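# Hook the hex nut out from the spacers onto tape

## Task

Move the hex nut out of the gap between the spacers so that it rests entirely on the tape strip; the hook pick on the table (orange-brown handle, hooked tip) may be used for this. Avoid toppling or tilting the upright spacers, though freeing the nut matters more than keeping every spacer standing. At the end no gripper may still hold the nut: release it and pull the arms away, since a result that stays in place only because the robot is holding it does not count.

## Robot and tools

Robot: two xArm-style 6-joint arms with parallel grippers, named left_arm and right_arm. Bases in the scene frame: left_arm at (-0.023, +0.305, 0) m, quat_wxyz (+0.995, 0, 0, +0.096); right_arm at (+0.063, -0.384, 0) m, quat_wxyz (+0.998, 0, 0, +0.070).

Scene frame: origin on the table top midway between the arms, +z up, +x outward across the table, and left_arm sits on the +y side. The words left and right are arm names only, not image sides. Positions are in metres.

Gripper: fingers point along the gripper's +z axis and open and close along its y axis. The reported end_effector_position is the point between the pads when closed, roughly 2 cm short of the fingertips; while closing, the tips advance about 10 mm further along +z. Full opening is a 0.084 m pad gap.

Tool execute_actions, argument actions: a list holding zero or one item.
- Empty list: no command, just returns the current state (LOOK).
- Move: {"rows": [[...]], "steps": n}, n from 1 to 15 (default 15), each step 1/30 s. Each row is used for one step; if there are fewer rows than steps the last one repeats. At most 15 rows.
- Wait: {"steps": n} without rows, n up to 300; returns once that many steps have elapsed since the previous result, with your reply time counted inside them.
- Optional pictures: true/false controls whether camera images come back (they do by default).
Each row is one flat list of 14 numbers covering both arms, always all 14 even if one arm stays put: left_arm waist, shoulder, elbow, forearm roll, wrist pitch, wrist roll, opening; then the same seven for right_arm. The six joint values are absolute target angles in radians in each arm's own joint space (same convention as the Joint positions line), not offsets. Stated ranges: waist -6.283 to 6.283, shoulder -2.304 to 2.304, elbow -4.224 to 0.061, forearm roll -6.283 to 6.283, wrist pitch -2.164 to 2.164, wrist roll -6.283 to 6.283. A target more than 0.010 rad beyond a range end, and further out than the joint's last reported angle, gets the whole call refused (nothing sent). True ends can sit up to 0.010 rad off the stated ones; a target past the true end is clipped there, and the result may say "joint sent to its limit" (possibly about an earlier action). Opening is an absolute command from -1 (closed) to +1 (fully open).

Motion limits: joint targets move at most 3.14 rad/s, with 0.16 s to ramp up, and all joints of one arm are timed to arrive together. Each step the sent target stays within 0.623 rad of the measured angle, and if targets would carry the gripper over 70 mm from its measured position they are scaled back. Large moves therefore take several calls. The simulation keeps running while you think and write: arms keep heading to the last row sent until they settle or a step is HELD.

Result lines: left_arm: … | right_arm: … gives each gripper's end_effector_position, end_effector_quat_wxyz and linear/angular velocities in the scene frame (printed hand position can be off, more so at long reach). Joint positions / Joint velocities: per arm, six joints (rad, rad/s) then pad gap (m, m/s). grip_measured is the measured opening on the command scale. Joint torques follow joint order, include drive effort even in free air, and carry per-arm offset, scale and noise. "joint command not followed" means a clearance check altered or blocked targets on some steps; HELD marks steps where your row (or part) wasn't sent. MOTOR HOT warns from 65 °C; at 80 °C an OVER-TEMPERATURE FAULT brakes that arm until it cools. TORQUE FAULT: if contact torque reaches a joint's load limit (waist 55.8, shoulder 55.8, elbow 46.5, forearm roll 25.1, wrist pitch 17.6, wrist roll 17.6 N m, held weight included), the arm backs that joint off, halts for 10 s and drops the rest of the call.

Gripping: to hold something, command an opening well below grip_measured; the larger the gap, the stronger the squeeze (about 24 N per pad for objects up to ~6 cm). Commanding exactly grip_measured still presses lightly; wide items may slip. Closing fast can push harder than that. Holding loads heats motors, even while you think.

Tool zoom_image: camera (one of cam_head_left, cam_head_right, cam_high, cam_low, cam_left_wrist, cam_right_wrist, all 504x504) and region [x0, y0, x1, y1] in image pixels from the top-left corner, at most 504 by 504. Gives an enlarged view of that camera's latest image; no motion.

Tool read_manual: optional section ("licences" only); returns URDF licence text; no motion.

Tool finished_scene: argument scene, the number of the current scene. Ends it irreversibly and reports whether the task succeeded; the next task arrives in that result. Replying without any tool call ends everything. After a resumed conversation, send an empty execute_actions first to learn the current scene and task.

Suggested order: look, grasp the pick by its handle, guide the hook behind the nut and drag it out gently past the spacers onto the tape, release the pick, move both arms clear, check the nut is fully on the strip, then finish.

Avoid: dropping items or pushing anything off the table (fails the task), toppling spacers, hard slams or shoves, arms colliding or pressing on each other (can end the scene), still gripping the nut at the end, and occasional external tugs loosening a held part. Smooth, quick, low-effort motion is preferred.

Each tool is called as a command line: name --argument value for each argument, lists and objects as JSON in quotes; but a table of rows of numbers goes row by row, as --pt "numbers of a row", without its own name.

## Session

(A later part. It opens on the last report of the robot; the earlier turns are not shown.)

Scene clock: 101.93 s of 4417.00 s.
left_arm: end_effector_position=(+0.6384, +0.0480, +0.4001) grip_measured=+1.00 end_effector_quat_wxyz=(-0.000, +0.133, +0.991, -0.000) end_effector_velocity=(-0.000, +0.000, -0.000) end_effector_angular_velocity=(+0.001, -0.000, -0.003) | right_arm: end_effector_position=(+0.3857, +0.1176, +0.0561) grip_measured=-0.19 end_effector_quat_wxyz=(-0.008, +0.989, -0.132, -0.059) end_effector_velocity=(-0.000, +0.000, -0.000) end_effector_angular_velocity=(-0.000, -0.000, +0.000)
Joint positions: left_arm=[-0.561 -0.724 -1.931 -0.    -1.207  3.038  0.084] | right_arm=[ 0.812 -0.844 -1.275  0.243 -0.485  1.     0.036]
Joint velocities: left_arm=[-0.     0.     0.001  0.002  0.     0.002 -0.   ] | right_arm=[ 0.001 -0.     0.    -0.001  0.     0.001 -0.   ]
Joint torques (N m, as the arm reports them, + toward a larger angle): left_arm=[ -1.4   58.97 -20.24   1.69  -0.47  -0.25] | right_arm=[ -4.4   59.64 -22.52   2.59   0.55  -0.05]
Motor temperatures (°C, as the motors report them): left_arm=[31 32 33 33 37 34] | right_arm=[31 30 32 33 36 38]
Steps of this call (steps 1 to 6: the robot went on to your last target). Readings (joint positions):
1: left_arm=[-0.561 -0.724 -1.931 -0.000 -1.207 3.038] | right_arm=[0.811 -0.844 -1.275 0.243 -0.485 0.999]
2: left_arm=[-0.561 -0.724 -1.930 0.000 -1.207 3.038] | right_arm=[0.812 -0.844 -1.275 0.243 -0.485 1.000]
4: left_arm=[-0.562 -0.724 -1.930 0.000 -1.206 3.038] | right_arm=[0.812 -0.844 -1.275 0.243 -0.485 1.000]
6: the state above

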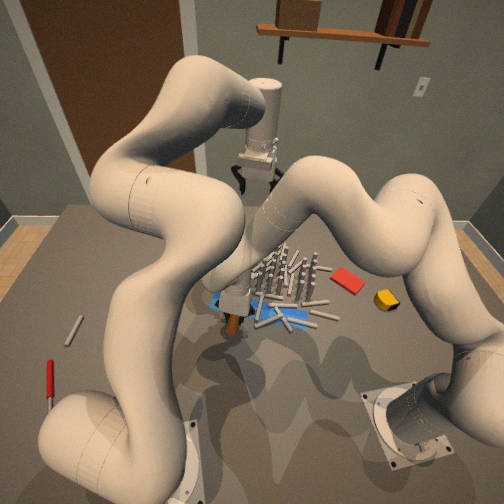

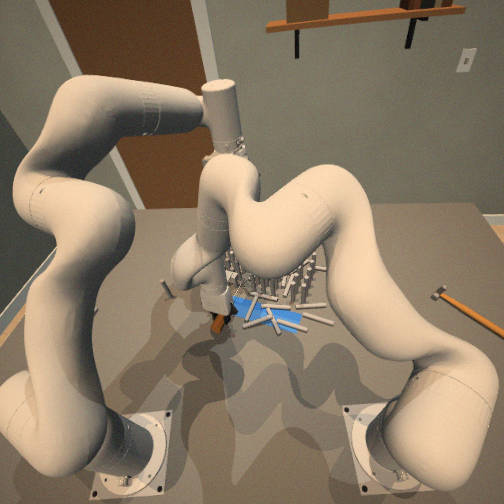

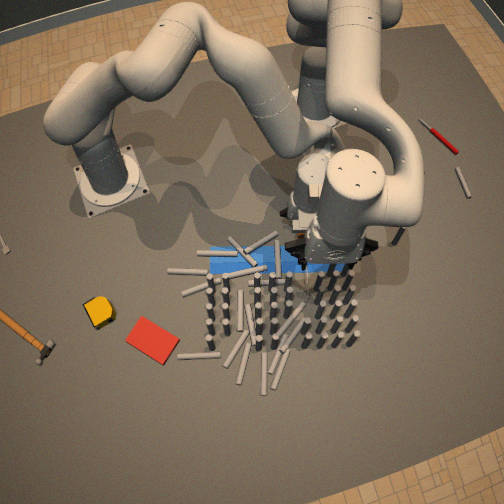

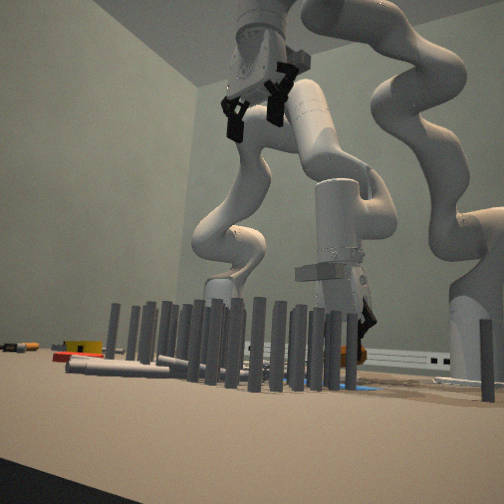

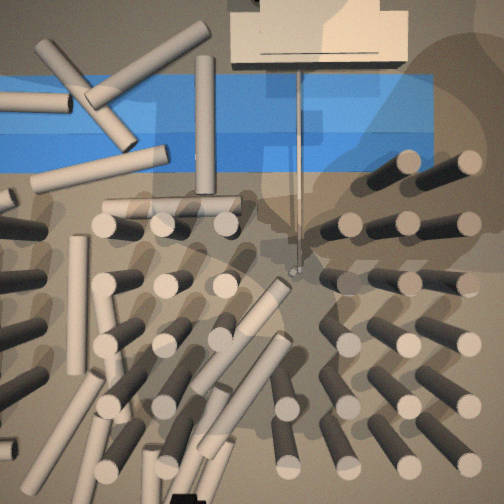

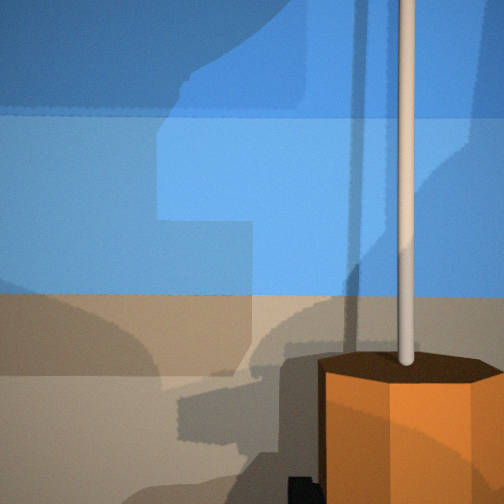

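execute_actions --actions '[{"rows": [[-0.5615,-0.724,-1.9305,0,-1.2065,3.0384,1,0.7999,-0.8403,-1.2902,0.2339,-0.5042,0.9977,-0.6]], "steps": 11}]' --pictures false

execute_actions --actions '[{"rows": [[-0.5615,-0.724,-1.9305,0,-1.2065,3.0384,1,0.8003,-0.8380,-1.2858,0.2348,-0.5021,0.9971,-0.6],[-0.5615,-0.724,-1.9305,0,-1.2065,3.0384,1,0.8007,-0.8357,-1.2814,0.2358,-0.5000,0.9965,-0.6],[-0.5615,-0.724,-1.9305,0,-1.2065,3.0384,1,0.8011,-0.8333,-1.2770,0.2367,-0.4980,0.9959,-0.6],[-0.5615,-0.724,-1.9305,0,-1.2065,3.0384,1,0.8015,-0.8310,-1.2726,0.2376,-0.4959,0.9953,-0.6],[-0.5615,-0.724,-1.9305,0,-1.2065,3.0384,1,0.8018,-0.8287,-1.2681,0.2386,-0.4938,0.9946,-0.6],[-0.5615,-0.724,-1.9305,0,-1.2065,3.0384,1,0.8022,-0.8264,-1.2637,0.2395,-0.4917,0.9940,-0.6],[-0.5615,-0.724,-1.9305,0,-1.2065,3.0384,1,0.8026,-0.8240,-1.2593,0.2404,-0.4897,0.9934,-0.6],[-0.5615,-0.724,-1.9305,0,-1.2065,3.0384,1,0.8030,-0.8217,-1.2549,0.2414,-0.4876,0.9928,-0.6],[-0.5615,-0.724,-1.9305,0,-1.2065,3.0384,1,0.8034,-0.8194,-1.2505,0.2423,-0.4855,0.9922,-0.6]], "steps": 15}]'

zoom_image --camera "cam_left_wrist" --region '[220, 180, 360, 320]'

Scene clock: 105.17 s of 4417.00 s.
left_arm: end_effector_position=(+0.6384, +0.0480, +0.4001) grip_measured=+1.00 end_effector_quat_wxyz=(-0.000, +0.133, +0.991, -0.000) end_effector_velocity=(-0.000, -0.000, -0.001) end_effector_angular_velocity=(+0.001, +0.001, -0.001) | right_arm: end_effector_position=(+0.3943, +0.1175, +0.0630) grip_measured=-0.19 end_effector_quat_wxyz=(-0.008, +0.989, -0.132, -0.059) end_effector_velocity=(-0.000, -0.001, -0.000) end_effector_angular_velocity=(-0.002, +0.001, +0.002)
Joint positions: left_arm=[-0.561 -0.724 -1.931 -0.    -1.206  3.038  0.084] | right_arm=[ 0.8   -0.84  -1.29   0.234 -0.504  0.998  0.036]
Joint velocities: left_arm=[-0.001 -0.001  0.     0.    -0.    -0.     0.   ] | right_arm=[ 0.    -0.     0.    -0.001 -0.001 -0.001 -0.   ]
Joint torques (N m, as the arm reports them, + toward a larger angle): left_arm=[ -3.54  58.89 -19.06   0.73  -0.38  -0.09] | right_arm=[ -7.06  59.34 -22.41   2.9    0.54  -0.17]
Motor temperatures (°C, as the motors report them): left_arm=[31 32 33 33 37 34] | right_arm=[31 30 32 33 36 38]
Steps of this call (steps 1 to 15: the robot went on to your last target; steps 16 to 86: nothing new was sent; steps 87 to 97: all 11 steps of this action). Readings (joint positions):
87: left_arm=[-0.562 -0.724 -1.931 -0.000 -1.207 3.038] | right_arm=[0.812 -0.844 -1.275 0.243 -0.485 1.000]
88: left_arm=[-0.561 -0.724 -1.931 -0.000 -1.207 3.038] | right_arm=[0.810 -0.844 -1.278 0.241 -0.490 0.999]
90: left_arm=[-0.562 -0.724 -1.930 0.000 -1.207 3.038] | right_arm=[0.803 -0.841 -1.286 0.236 -0.499 0.998]
94: left_arm=[-0.562 -0.724 -1.930 0.000 -1.206 3.038] | right_arm=[0.800 -0.840 -1.290 0.234 -0.504 0.998]
97: the state above

Scene clock: 105.67 s of 4417.00 s.
left_arm: end_effector_position=(+0.6384, +0.0480, +0.4001) grip_measured=+1.00 end_effector_quat_wxyz=(-0.000, +0.133, +0.991, -0.000) end_effector_velocity=(-0.000, -0.000, +0.000) end_effector_angular_velocity=(-0.001, -0.000, -0.000) | right_arm: end_effector_position=(+0.3861, +0.1096, +0.0632) grip_measured=-0.19 end_effector_quat_wxyz=(-0.008, +0.989, -0.132, -0.059) end_effector_velocity=(-0.000, -0.001, -0.000) end_effector_angular_velocity=(+0.001, -0.002, -0.000)
Joint positions: left_arm=[-0.562 -0.724 -1.93   0.    -1.207  3.038  0.084] | right_arm=[ 0.803 -0.82  -1.251  0.242 -0.486  0.992  0.036]
Joint velocities: left_arm=[-0.     0.001  0.001 -0.    -0.     0.    -0.   ] | right_arm=[-0.     0.002  0.004  0.001  0.004 -0.001 -0.   ]
Joint torques (N m, as the arm reports them, + toward a larger angle): left_arm=[ -1.43  61.94 -19.96   1.9   -0.28  -0.04] | right_arm=[ -7.7   58.8  -22.     2.89   0.56  -0.13]
Motor temperatures (°C, as the motors report them): left_arm=[31 32 33 33 37 34] | right_arm=[31 30 32 33 36 38]
Steps of this call (steps 1 to 15: all 15 steps of this action). Readings (joint positions):
1: left_arm=[-0.562 -0.724 -1.930 -0.000 -1.207 3.038] | right_arm=[0.800 -0.840 -1.290 0.234 -0.504 0.998]
2: left_arm=[-0.561 -0.724 -1.931 -0.000 -1.207 3.038] | right_arm=[0.800 -0.840 -1.289 0.234 -0.503 0.998]
4: left_arm=[-0.562 -0.724 -1.930 -0.000 -1.207 3.038] | right_arm=[0.801 -0.837 -1.283 0.235 -0.501 0.997]
8: left_arm=[-0.561 -0.724 -1.931 -0.000 -1.206 3.038] | right_arm=[0.802 -0.828 -1.266 0.239 -0.493 0.994]
15: the state above

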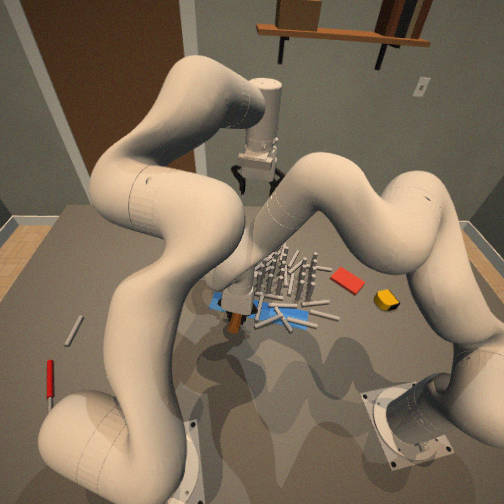

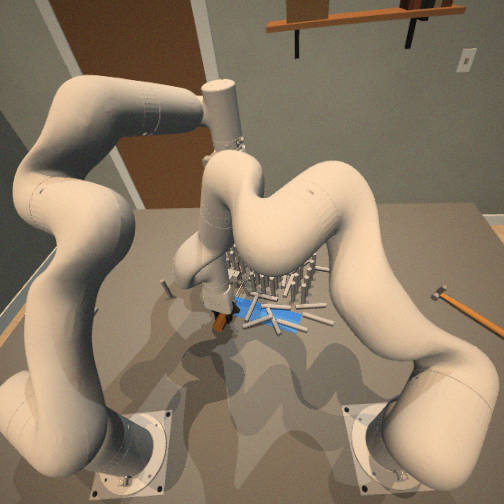

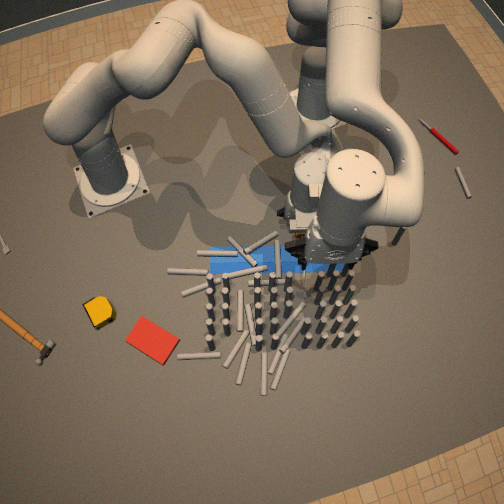

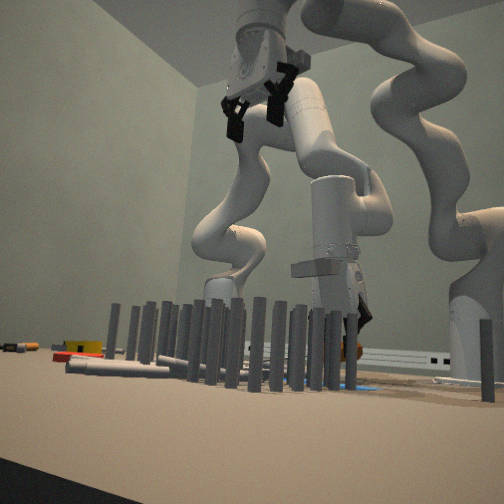

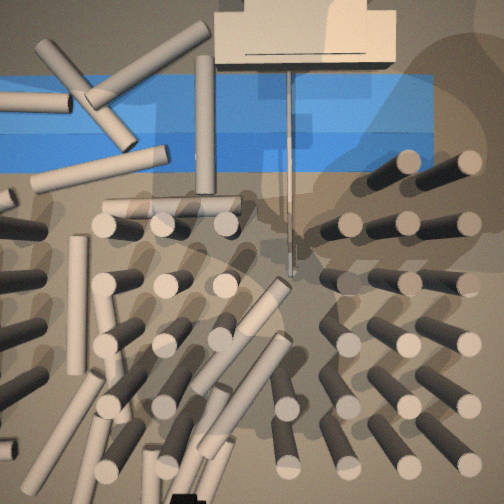

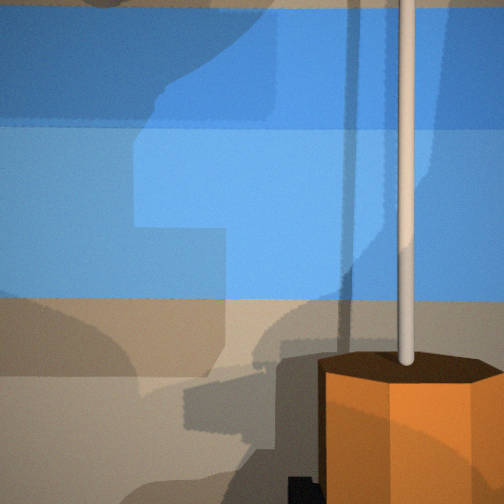

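Region (220, 180, 360, 320) of cam_left_wrist's 504x504 image, scaled by 3.600, with more detail than that image has.

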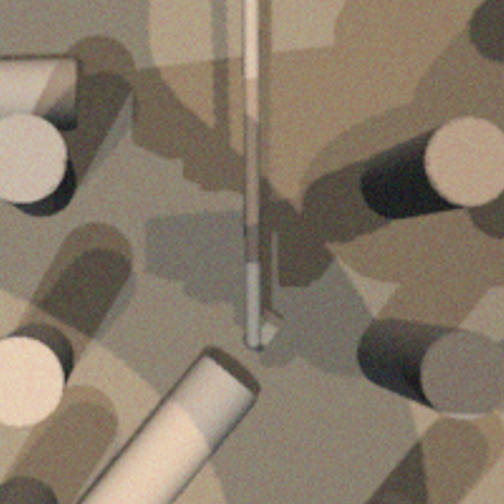

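execute_actions --actions '[{"rows": [[-0.5615,-0.724,-1.9305,0,-1.2065,3.0384,1,0.7999,-0.8403,-1.2902,0.2339,-0.5042,0.9977,-0.6]], "steps": 11}]' --pictures false

execute_actions --actions '[{"rows": [[-0.5615,-0.724,-1.9305,0,-1.2065,3.0384,1,0.7999,-0.8457,-1.2911,0.2357,-0.4998,0.9957,-0.6]], "steps": 8}]' --pictures false

execute_actions --actions '[{"rows": [[-0.5615,-0.724,-1.9305,0,-1.2065,3.0384,1,0.8003,-0.8434,-1.2867,0.2366,-0.4977,0.9951,-0.6],[-0.5615,-0.724,-1.9305,0,-1.2065,3.0384,1,0.8007,-0.8411,-1.2823,0.2376,-0.4956,0.9945,-0.6],[-0.5615,-0.724,-1.9305,0,-1.2065,3.0384,1,0.8011,-0.8387,-1.2779,0.2385,-0.4936,0.9939,-0.6],[-0.5615,-0.724,-1.9305,0,-1.2065,3.0384,1,0.8015,-0.8364,-1.2735,0.2394,-0.4915,0.9933,-0.6],[-0.5615,-0.724,-1.9305,0,-1.2065,3.0384,1,0.8018,-0.8341,-1.2690,0.2404,-0.4894,0.9926,-0.6],[-0.5615,-0.724,-1.9305,0,-1.2065,3.0384,1,0.8022,-0.8318,-1.2646,0.2413,-0.4873,0.9920,-0.6],[-0.5615,-0.724,-1.9305,0,-1.2065,3.0384,1,0.8026,-0.8294,-1.2602,0.2422,-0.4853,0.9914,-0.6],[-0.5615,-0.724,-1.9305,0,-1.2065,3.0384,1,0.8030,-0.8271,-1.2558,0.2432,-0.4832,0.9908,-0.6],[-0.5615,-0.724,-1.9305,0,-1.2065,3.0384,1,0.8034,-0.8248,-1.2514,0.2441,-0.4811,0.9902,-0.6]], "steps": 15}]'

zoom_image --camera "cam_left_wrist" --region '[220, 180, 360, 320]'

Scene clock: 107.77 s of 4417.00 s.
left_arm: end_effector_position=(+0.6384, +0.0480, +0.4001) grip_measured=+1.00 end_effector_quat_wxyz=(-0.000, +0.133, +0.991, -0.000) end_effector_velocity=(+0.000, -0.000, -0.001) end_effector_angular_velocity=(+0.000, +0.001, +0.001) | right_arm: end_effector_position=(+0.3944, +0.1175, +0.0631) grip_measured=-0.19 end_effector_quat_wxyz=(-0.008, +0.989, -0.132, -0.059) end_effector_velocity=(-0.000, -0.000, -0.000) end_effector_angular_velocity=(-0.001, +0.001, +0.001)
Joint positions: left_arm=[-0.562 -0.724 -1.93   0.    -1.207  3.038  0.084] | right_arm=[ 0.8   -0.84  -1.29   0.234 -0.504  0.998  0.036]
Joint velocities: left_arm=[-0.    -0.001 -0.    -0.     0.    -0.001  0.   ] | right_arm=[ 0.    -0.001 -0.    -0.    -0.002 -0.001 -0.   ]
Joint torques (N m, as the arm reports them, + toward a larger angle): left_arm=[  0.15  58.5  -20.81   0.93  -0.35  -0.2 ] | right_arm=[ -6.12  59.85 -22.21   2.99   0.74  -0.09]
Motor temperatures (°C, as the motors report them): left_arm=[31 32 33 33 37 34] | right_arm=[31 30 32 33 36 38]
Steps of this call (steps 1 to 15: the robot went on to your last target; steps 16 to 52: nothing new was sent; steps 53 to 63: all 11 steps of this action). Readings (joint positions):
53: left_arm=[-0.562 -0.724 -1.931 0.000 -1.206 3.038] | right_arm=[0.803 -0.820 -1.251 0.242 -0.486 0.992]
54: left_arm=[-0.562 -0.724 -1.930 -0.000 -1.206 3.038] | right_arm=[0.803 -0.822 -1.256 0.241 -0.489 0.993]
56: left_arm=[-0.562 -0.724 -1.930 -0.000 -1.207 3.038] | right_arm=[0.801 -0.834 -1.279 0.236 -0.498 0.996]
60: left_arm=[-0.561 -0.724 -1.931 0.000 -1.207 3.038] | right_arm=[0.800 -0.840 -1.289 0.234 -0.504 0.998]
63: the state above

Scene clock: 108.03 s of 4417.00 s.
left_arm: end_effector_position=(+0.6384, +0.0480, +0.4001) grip_measured=+1.00 end_effector_quat_wxyz=(-0.000, +0.133, +0.991, -0.000) end_effector_velocity=(-0.000, -0.000, +0.001) end_effector_angular_velocity=(+0.000, -0.001, -0.002) | right_arm: end_effector_position=(+0.3944, +0.1175, +0.0601) grip_measured=-0.19 end_effector_quat_wxyz=(-0.008, +0.989, -0.132, -0.059) end_effector_velocity=(+0.002, +0.003, +0.002) end_effector_angular_velocity=(+0.006, -0.003, -0.002)
Joint positions: left_arm=[-0.562 -0.724 -1.93   0.    -1.207  3.038  0.084] | right_arm=[ 0.8   -0.846 -1.291  0.236 -0.5    0.996  0.036]
Joint velocities: left_arm=[-0.     0.002  0.     0.001  0.     0.001 -0.   ] | right_arm=[-0.     0.001 -0.004  0.002  0.001 -0.    -0.   ]
Joint torques (N m, as the arm reports them, + toward a larger angle): left_arm=[ -1.12  59.48 -19.82   1.32  -0.43  -0.36] | right_arm=[ -6.61  59.45 -22.04   2.8    0.58   0.03]
Motor temperatures (°C, as the motors report them): left_arm=[31 32 33 33 37 34] | right_arm=[31 30 32 33 36 38]
Steps of this call (steps 1 to 8: all 8 steps of this action). Readings (joint positions):
1: left_arm=[-0.562 -0.724 -1.930 -0.000 -1.206 3.038] | right_arm=[0.800 -0.840 -1.290 0.234 -0.504 0.998]
2: left_arm=[-0.561 -0.724 -1.931 0.000 -1.207 3.038] | right_arm=[0.800 -0.841 -1.290 0.234 -0.503 0.997]
4: left_arm=[-0.562 -0.724 -1.930 0.000 -1.206 3.038] | right_arm=[0.800 -0.844 -1.291 0.235 -0.501 0.996]
8: the state above

Scene clock: 108.53 s of 4417.00 s.
left_arm: end_effector_position=(+0.6384, +0.0480, +0.4001) grip_measured=+1.00 end_effector_quat_wxyz=(-0.000, +0.133, +0.991, -0.000) end_effector_velocity=(-0.000, -0.000, -0.001) end_effector_angular_velocity=(+0.002, +0.001, -0.001) | right_arm: end_effector_position=(+0.3861, +0.1095, +0.0602) grip_measured=-0.19 end_effector_quat_wxyz=(-0.008, +0.989, -0.132, -0.059) end_effector_velocity=(-0.001, -0.001, -0.001) end_effector_angular_velocity=(+0.001, -0.001, -0.000)
Joint positions: left_arm=[-0.561 -0.724 -1.931 -0.    -1.207  3.038  0.084] | right_arm=[ 0.803 -0.825 -1.252  0.244 -0.481  0.99   0.036]
Joint velocities: left_arm=[-0.001 -0.     0.002  0.001 -0.    -0.001  0.   ] | right_arm=[ 0.     0.002  0.005  0.002  0.004 -0.002  0.   ]
Joint torques (N m, as the arm reports them, + toward a larger angle): left_arm=[ -3.76  59.61 -19.74   1.06  -0.29  -0.05] | right_arm=[ -5.94  57.73 -22.18   2.55   0.57  -0.12]
Motor temperatures (°C, as the motors report them): left_arm=[31 32 33 33 37 34] | right_arm=[31 30 32 33 36 38]
Steps of this call (steps 1 to 15: all 15 steps of this action). Readings (joint positions):
1: left_arm=[-0.561 -0.724 -1.930 0.000 -1.207 3.038] | right_arm=[0.800 -0.846 -1.291 0.236 -0.500 0.996]
2: left_arm=[-0.562 -0.724 -1.930 -0.000 -1.207 3.038] | right_arm=[0.800 -0.845 -1.290 0.236 -0.499 0.996]
4: left_arm=[-0.562 -0.724 -1.930 -0.000 -1.207 3.038] | right_arm=[0.801 -0.842 -1.284 0.237 -0.496 0.995]
8: left_arm=[-0.561 -0.724 -1.931 -0.000 -1.207 3.038] | right_arm=[0.802 -0.833 -1.267 0.241 -0.489 0.992]
15: the state above

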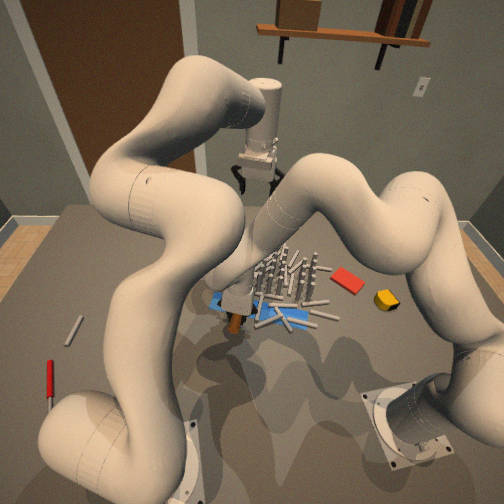

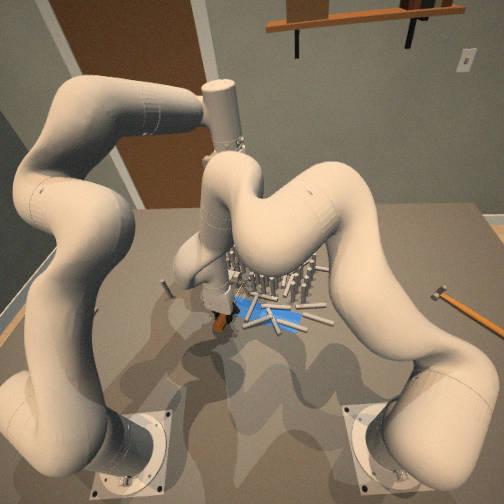

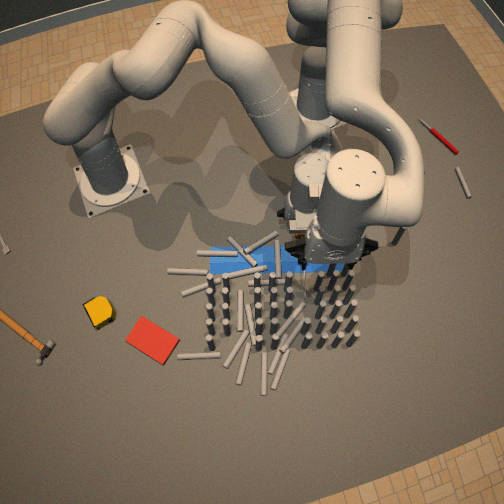

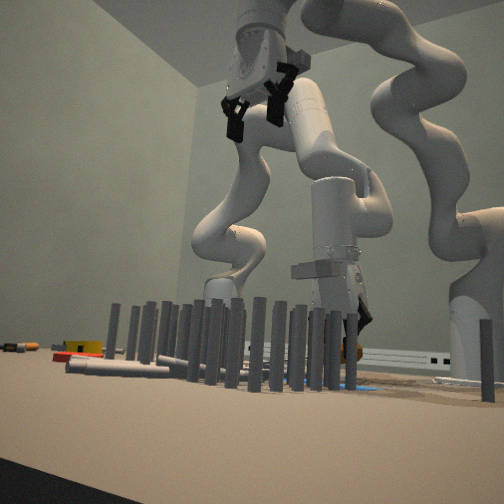

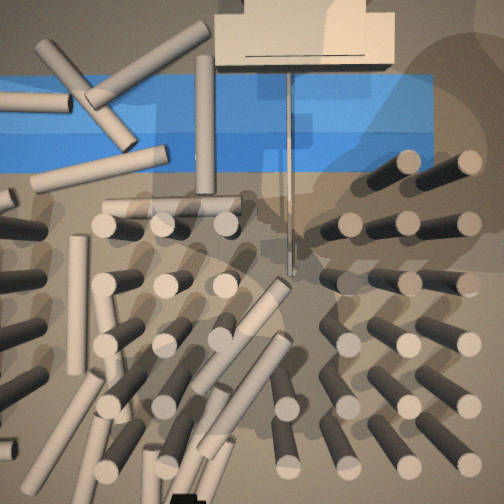

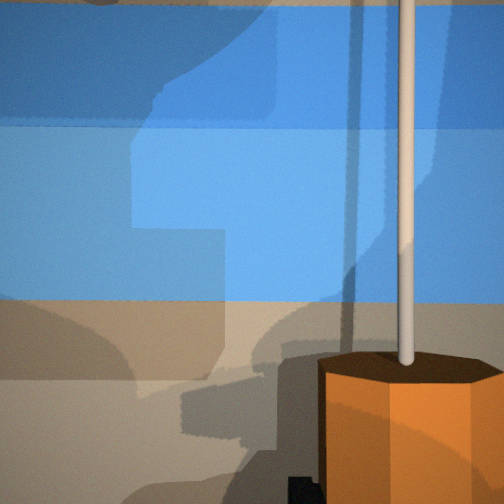

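Region (220, 180, 360, 320) of cam_left_wrist's 504x504 image, scaled by 3.600, with more detail than that image has.

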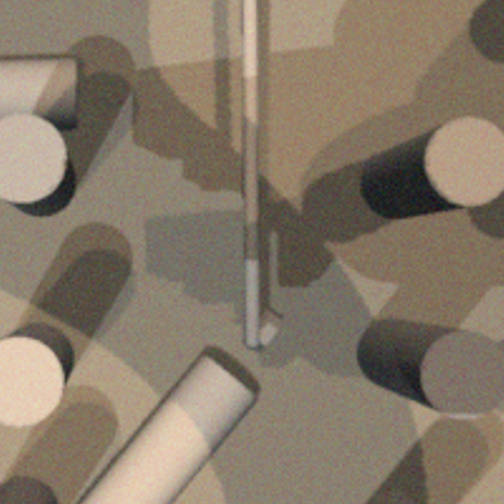

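execute_actions --actions '[{"rows": [[-0.5615,-0.724,-1.9305,0,-1.2065,3.0384,1,0.8034,-0.8194,-1.2505,0.2423,-0.4855,0.9922,-0.6]], "steps": 8}]' --pictures false

execute_actions --actions '[{"rows": [[-0.5615,-0.724,-1.9305,0,-1.2065,3.0384,1,0.7947,-0.8280,-1.2667,0.2378,-0.4938,0.9881,-0.6]], "steps": 10}]' --pictures false

execute_actions --actions '[{"rows": [[-0.5615,-0.724,-1.9305,0,-1.2065,3.0384,1,0.7947,-0.8442,-1.2693,0.2431,-0.4805,0.9821,-0.6]], "steps": 12}]'

zoom_image --camera "cam_left_wrist" --region '[220, 180, 360, 320]'

Scene clock: 115.27 s of 4417.00 s.
left_arm: end_effector_position=(+0.6384, +0.0480, +0.4001) grip_measured=+1.00 end_effector_quat_wxyz=(-0.000, +0.133, +0.991, -0.000) end_effector_velocity=(-0.001, -0.001, -0.000) end_effector_angular_velocity=(-0.000, +0.001, -0.001) | right_arm: end_effector_position=(+0.3861, +0.1095, +0.0632) grip_measured=-0.19 end_effector_quat_wxyz=(-0.008, +0.989, -0.132, -0.059) end_effector_velocity=(-0.001, -0.001, -0.001) end_effector_angular_velocity=(-0.003, +0.002, +0.001)
Joint positions: left_arm=[-0.562 -0.724 -1.93  -0.    -1.207  3.038  0.084] | right_arm=[ 0.803 -0.819 -1.251  0.242 -0.485  0.992  0.036]
Joint velocities: left_arm=[-0.001  0.     0.001 -0.     0.     0.     0.   ] | right_arm=[ 0.    -0.001  0.001 -0.001 -0.001  0.    -0.   ]
Joint torques (N m, as the arm reports them, + toward a larger angle): left_arm=[ -1.66  61.99 -19.99   0.77  -0.37   0.1 ] | right_arm=[ -6.75  59.42 -21.84   2.63   0.63  -0.13]
Motor temperatures (°C, as the motors report them): left_arm=[31 32 33 33 37 34] | right_arm=[31 30 32 33 36 38]
Steps of this call (steps 1 to 15: the robot went on to your last target; steps 16 to 90: nothing new was sent; then 3.47 s passed at rest; steps 91 to 98: all 8 steps of this action). Readings (joint positions):
91: left_arm=[-0.562 -0.724 -1.931 0.000 -1.207 3.038] | right_arm=[0.803 -0.825 -1.251 0.244 -0.481 0.990]
92: left_arm=[-0.562 -0.724 -1.930 -0.000 -1.207 3.038] | right_arm=[0.803 -0.824 -1.251 0.244 -0.482 0.991]
94: left_arm=[-0.562 -0.724 -1.931 -0.000 -1.207 3.038] | right_arm=[0.803 -0.821 -1.251 0.243 -0.484 0.992]
98: the state above

Scene clock: 115.60 s of 4417.00 s.
left_arm: end_effector_position=(+0.6384, +0.0480, +0.4001) grip_measured=+1.00 end_effector_quat_wxyz=(-0.000, +0.133, +0.991, -0.000) end_effector_velocity=(-0.000, -0.000, -0.000) end_effector_angular_velocity=(+0.000, +0.000, -0.000) | right_arm: end_effector_position=(+0.3930, +0.1102, +0.0631) grip_measured=-0.19 end_effector_quat_wxyz=(-0.008, +0.989, -0.132, -0.059) end_effector_velocity=(+0.000, +0.001, +0.001) end_effector_angular_velocity=(+0.001, -0.001, +0.001)
Joint positions: left_arm=[-0.561 -0.724 -1.931 -0.    -1.206  3.038  0.084] | right_arm=[ 0.795 -0.828 -1.267  0.238 -0.494  0.988  0.036]
Joint velocities: left_arm=[-0.001 -0.    -0.     0.    -0.    -0.001 -0.   ] | right_arm=[ 0.     0.    -0.002 -0.    -0.001 -0.    -0.   ]
Joint torques (N m, as the arm reports them, + toward a larger angle): left_arm=[ -2.06  60.64 -20.68   1.37  -0.24   0.15] | right_arm=[ -6.42  58.96 -21.92   2.7    0.63  -0.1 ]
Motor temperatures (°C, as the motors report them): left_arm=[31 32 33 33 37 34] | right_arm=[31 30 32 33 36 38]
Steps of this call (steps 1 to 10: all 10 steps of this action). Readings (joint positions):
1: left_arm=[-0.561 -0.724 -1.931 0.000 -1.207 3.038] | right_arm=[0.803 -0.820 -1.251 0.242 -0.486 0.992]
2: left_arm=[-0.562 -0.724 -1.930 0.000 -1.207 3.038] | right_arm=[0.802 -0.821 -1.254 0.241 -0.488 0.991]
4: left_arm=[-0.562 -0.724 -1.930 -0.000 -1.206 3.038] | right_arm=[0.797 -0.826 -1.263 0.239 -0.492 0.989]
8: left_arm=[-0.562 -0.724 -1.930 0.000 -1.207 3.038] | right_arm=[0.795 -0.828 -1.266 0.238 -0.494 0.988]
10: the state above

Scene clock: 116.00 s of 4417.00 s.
left_arm: end_effector_position=(+0.6384, +0.0480, +0.4001) grip_measured=+1.00 end_effector_quat_wxyz=(-0.000, +0.133, +0.991, -0.000) end_effector_velocity=(-0.000, -0.000, -0.000) end_effector_angular_velocity=(-0.000, +0.001, +0.001) | right_arm: end_effector_position=(+0.3930, +0.1101, +0.0543) grip_measured=-0.19 end_effector_quat_wxyz=(-0.008, +0.989, -0.132, -0.059) end_effector_velocity=(-0.000, -0.000, -0.001) end_effector_angular_velocity=(-0.001, +0.001, -0.000)
Joint positions: left_arm=[-0.562 -0.724 -1.93   0.    -1.207  3.038  0.084] | right_arm=[ 0.795 -0.844 -1.269  0.243 -0.481  0.982  0.036]
Joint velocities: left_arm=[ 0.    -0.     0.    -0.    -0.    -0.001 -0.   ] | right_arm=[-0.    -0.001  0.     0.001 -0.    -0.001 -0.   ]
Joint torques (N m, as the arm reports them, + toward a larger angle): left_arm=[ -1.56  59.46 -19.83   0.75  -0.53   0.08] | right_arm=[ -6.37  59.75 -21.45   2.48   0.57  -0.02]
Motor temperatures (°C, as the motors report them): left_arm=[31 32 33 33 37 34] | right_arm=[31 30 32 33 36 38]
Steps of this call (steps 1 to 12: all 12 steps of this action). Readings (joint positions):
1: left_arm=[-0.561 -0.724 -1.931 0.000 -1.207 3.038] | right_arm=[0.795 -0.828 -1.267 0.238 -0.494 0.988]
2: left_arm=[-0.562 -0.724 -1.930 0.000 -1.207 3.038] | right_arm=[0.795 -0.831 -1.268 0.239 -0.490 0.987]
4: left_arm=[-0.562 -0.724 -1.930 0.000 -1.207 3.038] | right_arm=[0.795 -0.840 -1.269 0.242 -0.484 0.984]
8: left_arm=[-0.562 -0.724 -1.930 -0.000 -1.207 3.038] | right_arm=[0.795 -0.844 -1.269 0.243 -0.481 0.982]
12: the state above

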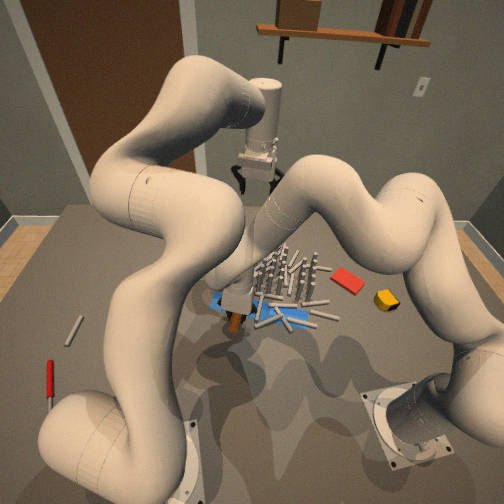

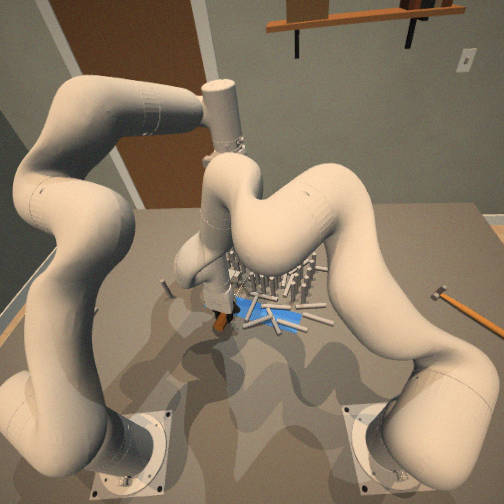

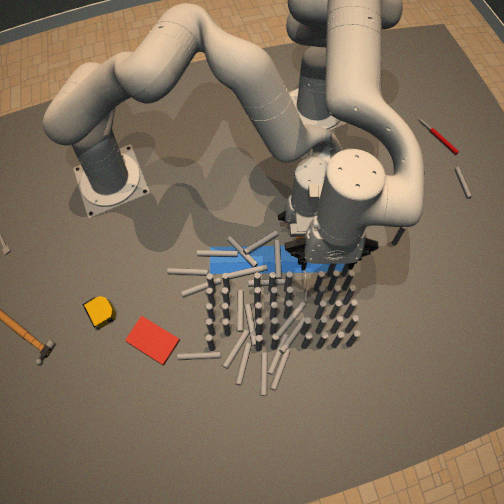

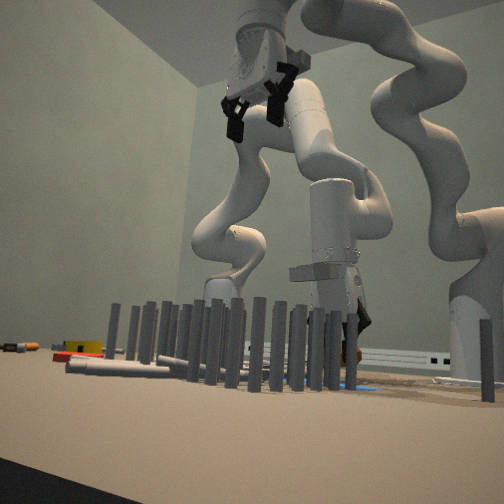

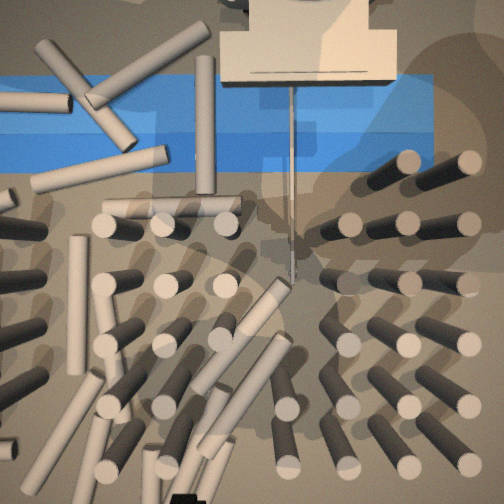

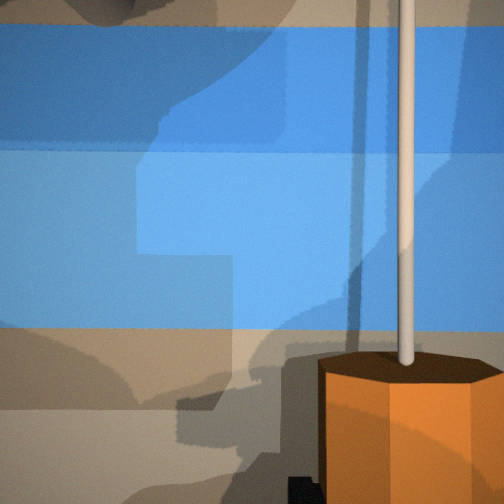

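Region (220, 180, 360, 320) of cam_left_wrist's 504x504 image, scaled by 3.600, with more detail than that image has.

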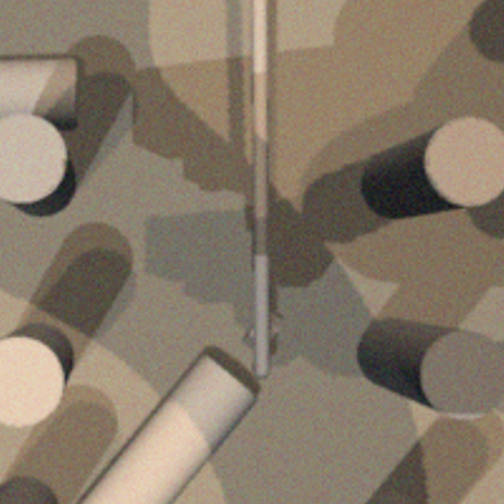

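execute_actions --actions '[{"rows": [[-0.5615,-0.724,-1.9305,0,-1.2065,3.0384,1,0.7974,-0.8430,-1.2669,0.2440,-0.4792,0.9839,-0.6],[-0.5615,-0.724,-1.9305,0,-1.2065,3.0384,1,0.8000,-0.8417,-1.2646,0.2448,-0.4778,0.9857,-0.6],[-0.5615,-0.724,-1.9305,0,-1.2065,3.0384,1,0.8027,-0.8405,-1.2622,0.2457,-0.4765,0.9875,-0.6],[-0.5615,-0.724,-1.9305,0,-1.2065,3.0384,1,0.8053,-0.8392,-1.2598,0.2465,-0.4751,0.9893,-0.6],[-0.5615,-0.724,-1.9305,0,-1.2065,3.0384,1,0.8080,-0.8380,-1.2575,0.2474,-0.4738,0.9911,-0.6],[-0.5615,-0.724,-1.9305,0,-1.2065,3.0384,1,0.8106,-0.8367,-1.2551,0.2483,-0.4725,0.9929,-0.6],[-0.5615,-0.724,-1.9305,0,-1.2065,3.0384,1,0.8133,-0.8355,-1.2527,0.2491,-0.4711,0.9947,-0.6],[-0.5615,-0.724,-1.9305,0,-1.2065,3.0384,1,0.8159,-0.8342,-1.2504,0.2500,-0.4698,0.9965,-0.6],[-0.5615,-0.724,-1.9305,0,-1.2065,3.0384,1,0.8186,-0.8330,-1.2480,0.2508,-0.4684,0.9983,-0.6],[-0.5615,-0.724,-1.9305,0,-1.2065,3.0384,1,0.8212,-0.8317,-1.2456,0.2517,-0.4671,1.0001,-0.6],[-0.5615,-0.724,-1.9305,0,-1.2065,3.0384,1,0.8239,-0.8305,-1.2433,0.2525,-0.4657,1.0019,-0.6],[-0.5615,-0.724,-1.9305,0,-1.2065,3.0384,1,0.8265,-0.8292,-1.2409,0.2534,-0.4644,1.0037,-0.6]], "steps": 15}]' --pictures false

execute_actions --actions '[{"steps": 6}]'

zoom_image --camera "cam_left_wrist" --region '[220, 160, 360, 300]'

Scene clock: 118.00 s of 4417.00 s.
left_arm: end_effector_position=(+0.6384, +0.0480, +0.4001) grip_measured=+1.00 end_effector_quat_wxyz=(-0.000, +0.133, +0.991, -0.000) end_effector_velocity=(-0.000, +0.000, +0.001) end_effector_angular_velocity=(-0.000, -0.001, +0.000) | right_arm: end_effector_position=(+0.3733, +0.1142, +0.0543) grip_measured=-0.19 end_effector_quat_wxyz=(-0.008, +0.989, -0.132, -0.059) end_effector_velocity=(-0.016, +0.003, +0.000) end_effector_angular_velocity=(-0.000, -0.000, -0.001)
Joint positions: left_arm=[-0.561 -0.724 -1.931  0.    -1.207  3.038  0.084] | right_arm=[ 0.825 -0.83  -1.242  0.253 -0.465  1.003  0.036]
Joint velocities: left_arm=[ 0.     0.001  0.     0.    -0.    -0.    -0.   ] | right_arm=[0.025 0.012 0.023 0.008 0.013 0.016 0.   ]
Joint torques (N m, as the arm reports them, + toward a larger angle): left_arm=[  0.18  59.05 -19.76   0.93  -0.39   0.05] | right_arm=[ -7.54  57.66 -22.     2.8    0.41  -0.09]
Motor temperatures (°C, as the motors report them): left_arm=[31 32 33 33 37 34] | right_arm=[31 30 32 33 36 38]
Steps of this call (steps 1 to 15: the robot went on to your last target; steps 16 to 45: nothing new was sent; steps 46 to 60: all 15 steps of this action). Readings (joint positions):
46: left_arm=[-0.562 -0.724 -1.930 0.000 -1.207 3.038] | right_arm=[0.795 -0.844 -1.269 0.243 -0.480 0.982]
47: left_arm=[-0.561 -0.724 -1.931 -0.000 -1.207 3.038] | right_arm=[0.795 -0.844 -1.269 0.243 -0.480 0.983]
49: left_arm=[-0.562 -0.724 -1.930 -0.000 -1.207 3.038] | right_arm=[0.799 -0.842 -1.265 0.245 -0.478 0.985]
53: left_arm=[-0.562 -0.724 -1.930 -0.000 -1.207 3.038] | right_arm=[0.809 -0.837 -1.256 0.248 -0.473 0.992]
60: the state above

Scene clock: 118.20 s of 4417.00 s.
left_arm: end_effector_position=(+0.6384, +0.0480, +0.4001) grip_measured=+1.00 end_effector_quat_wxyz=(-0.000, +0.133, +0.991, -0.000) end_effector_velocity=(-0.001, -0.001, -0.000) end_effector_angular_velocity=(-0.001, +0.001, +0.000) | right_arm: end_effector_position=(+0.3728, +0.1142, +0.0543) grip_measured=-0.19 end_effector_quat_wxyz=(-0.008, +0.989, -0.133, -0.059) end_effector_velocity=(+0.000, +0.001, +0.001) end_effector_angular_velocity=(+0.002, -0.000, +0.001)
Joint positions: left_arm=[-0.561 -0.724 -1.931 -0.    -1.207  3.038  0.084] | right_arm=[ 0.826 -0.829 -1.241  0.253 -0.464  1.004  0.036]
Joint velocities: left_arm=[-0.001  0.     0.001 -0.002 -0.    -0.001 -0.   ] | right_arm=[ 0.001  0.    -0.001  0.001 -0.001 -0.001 -0.   ]
Joint torques (N m, as the arm reports them, + toward a larger angle): left_arm=[ -0.46  61.11 -19.31  -0.09  -0.43  -0.12] | right_arm=[ -6.13  58.32 -21.38   2.69   0.5   -0.01]
Motor temperatures (°C, as the motors report them): left_arm=[31 32 33 33 37 34] | right_arm=[31 30 32 33 36 38]
Steps of this call (steps 1 to 6: the robot went on to your last target). Readings (joint positions):
1: left_arm=[-0.561 -0.724 -1.931 0.000 -1.207 3.038] | right_arm=[0.826 -0.829 -1.242 0.253 -0.465 1.003]
2: left_arm=[-0.562 -0.724 -1.931 0.000 -1.206 3.038] | right_arm=[0.826 -0.829 -1.241 0.253 -0.465 1.003]
4: left_arm=[-0.562 -0.724 -1.930 0.000 -1.207 3.038] | right_arm=[0.826 -0.829 -1.241 0.253 -0.464 1.004]
6: the state above

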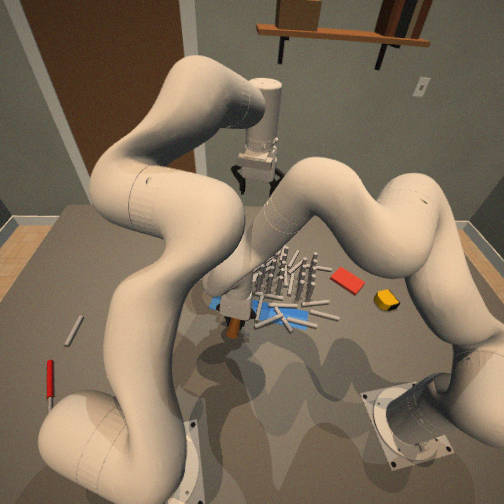

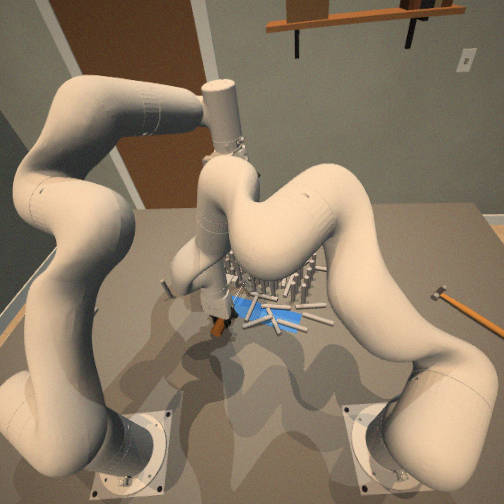

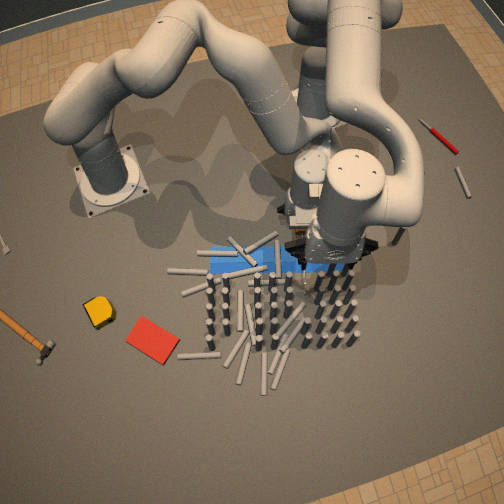

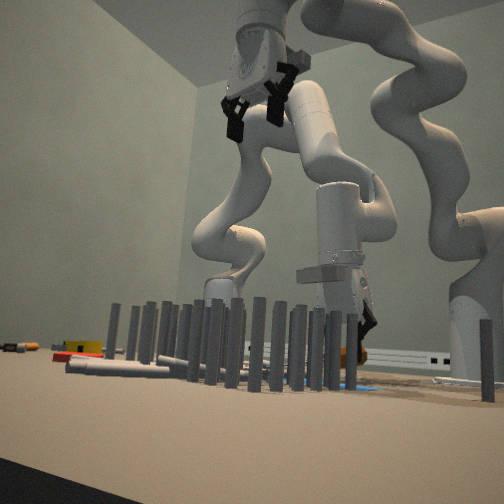

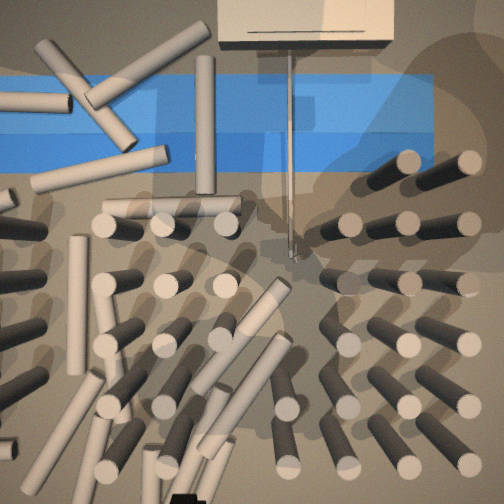

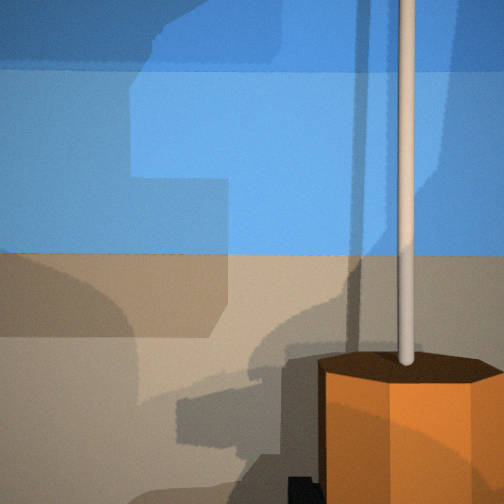

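Region (220, 160, 360, 300) of cam_left_wrist's 504x504 image, scaled by 3.600, with more detail than that image has.

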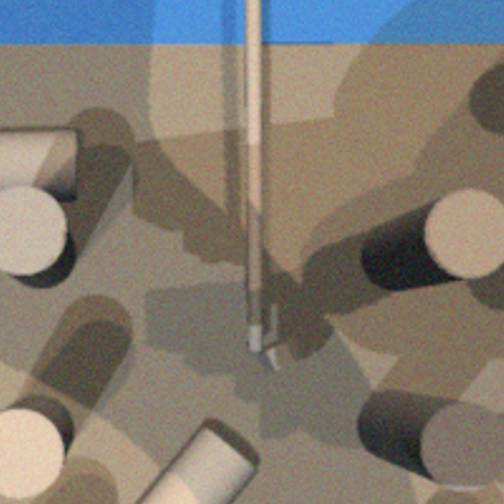

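zoom_image --camera "cam_left_wrist" --region '[270, 235, 320, 285]'

Region (270, 235, 320, 285) of cam_left_wrist's 504x504 image, scaled by 10.080, with more detail than that image has.

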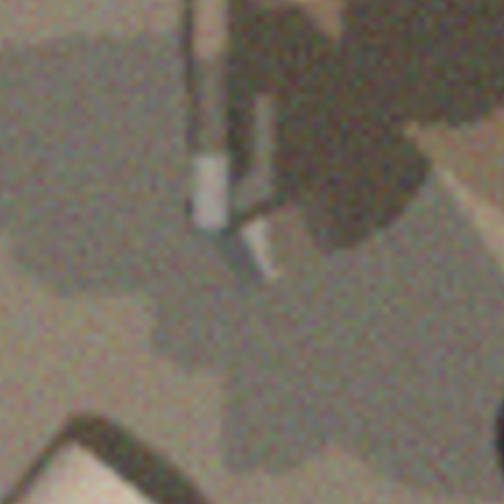

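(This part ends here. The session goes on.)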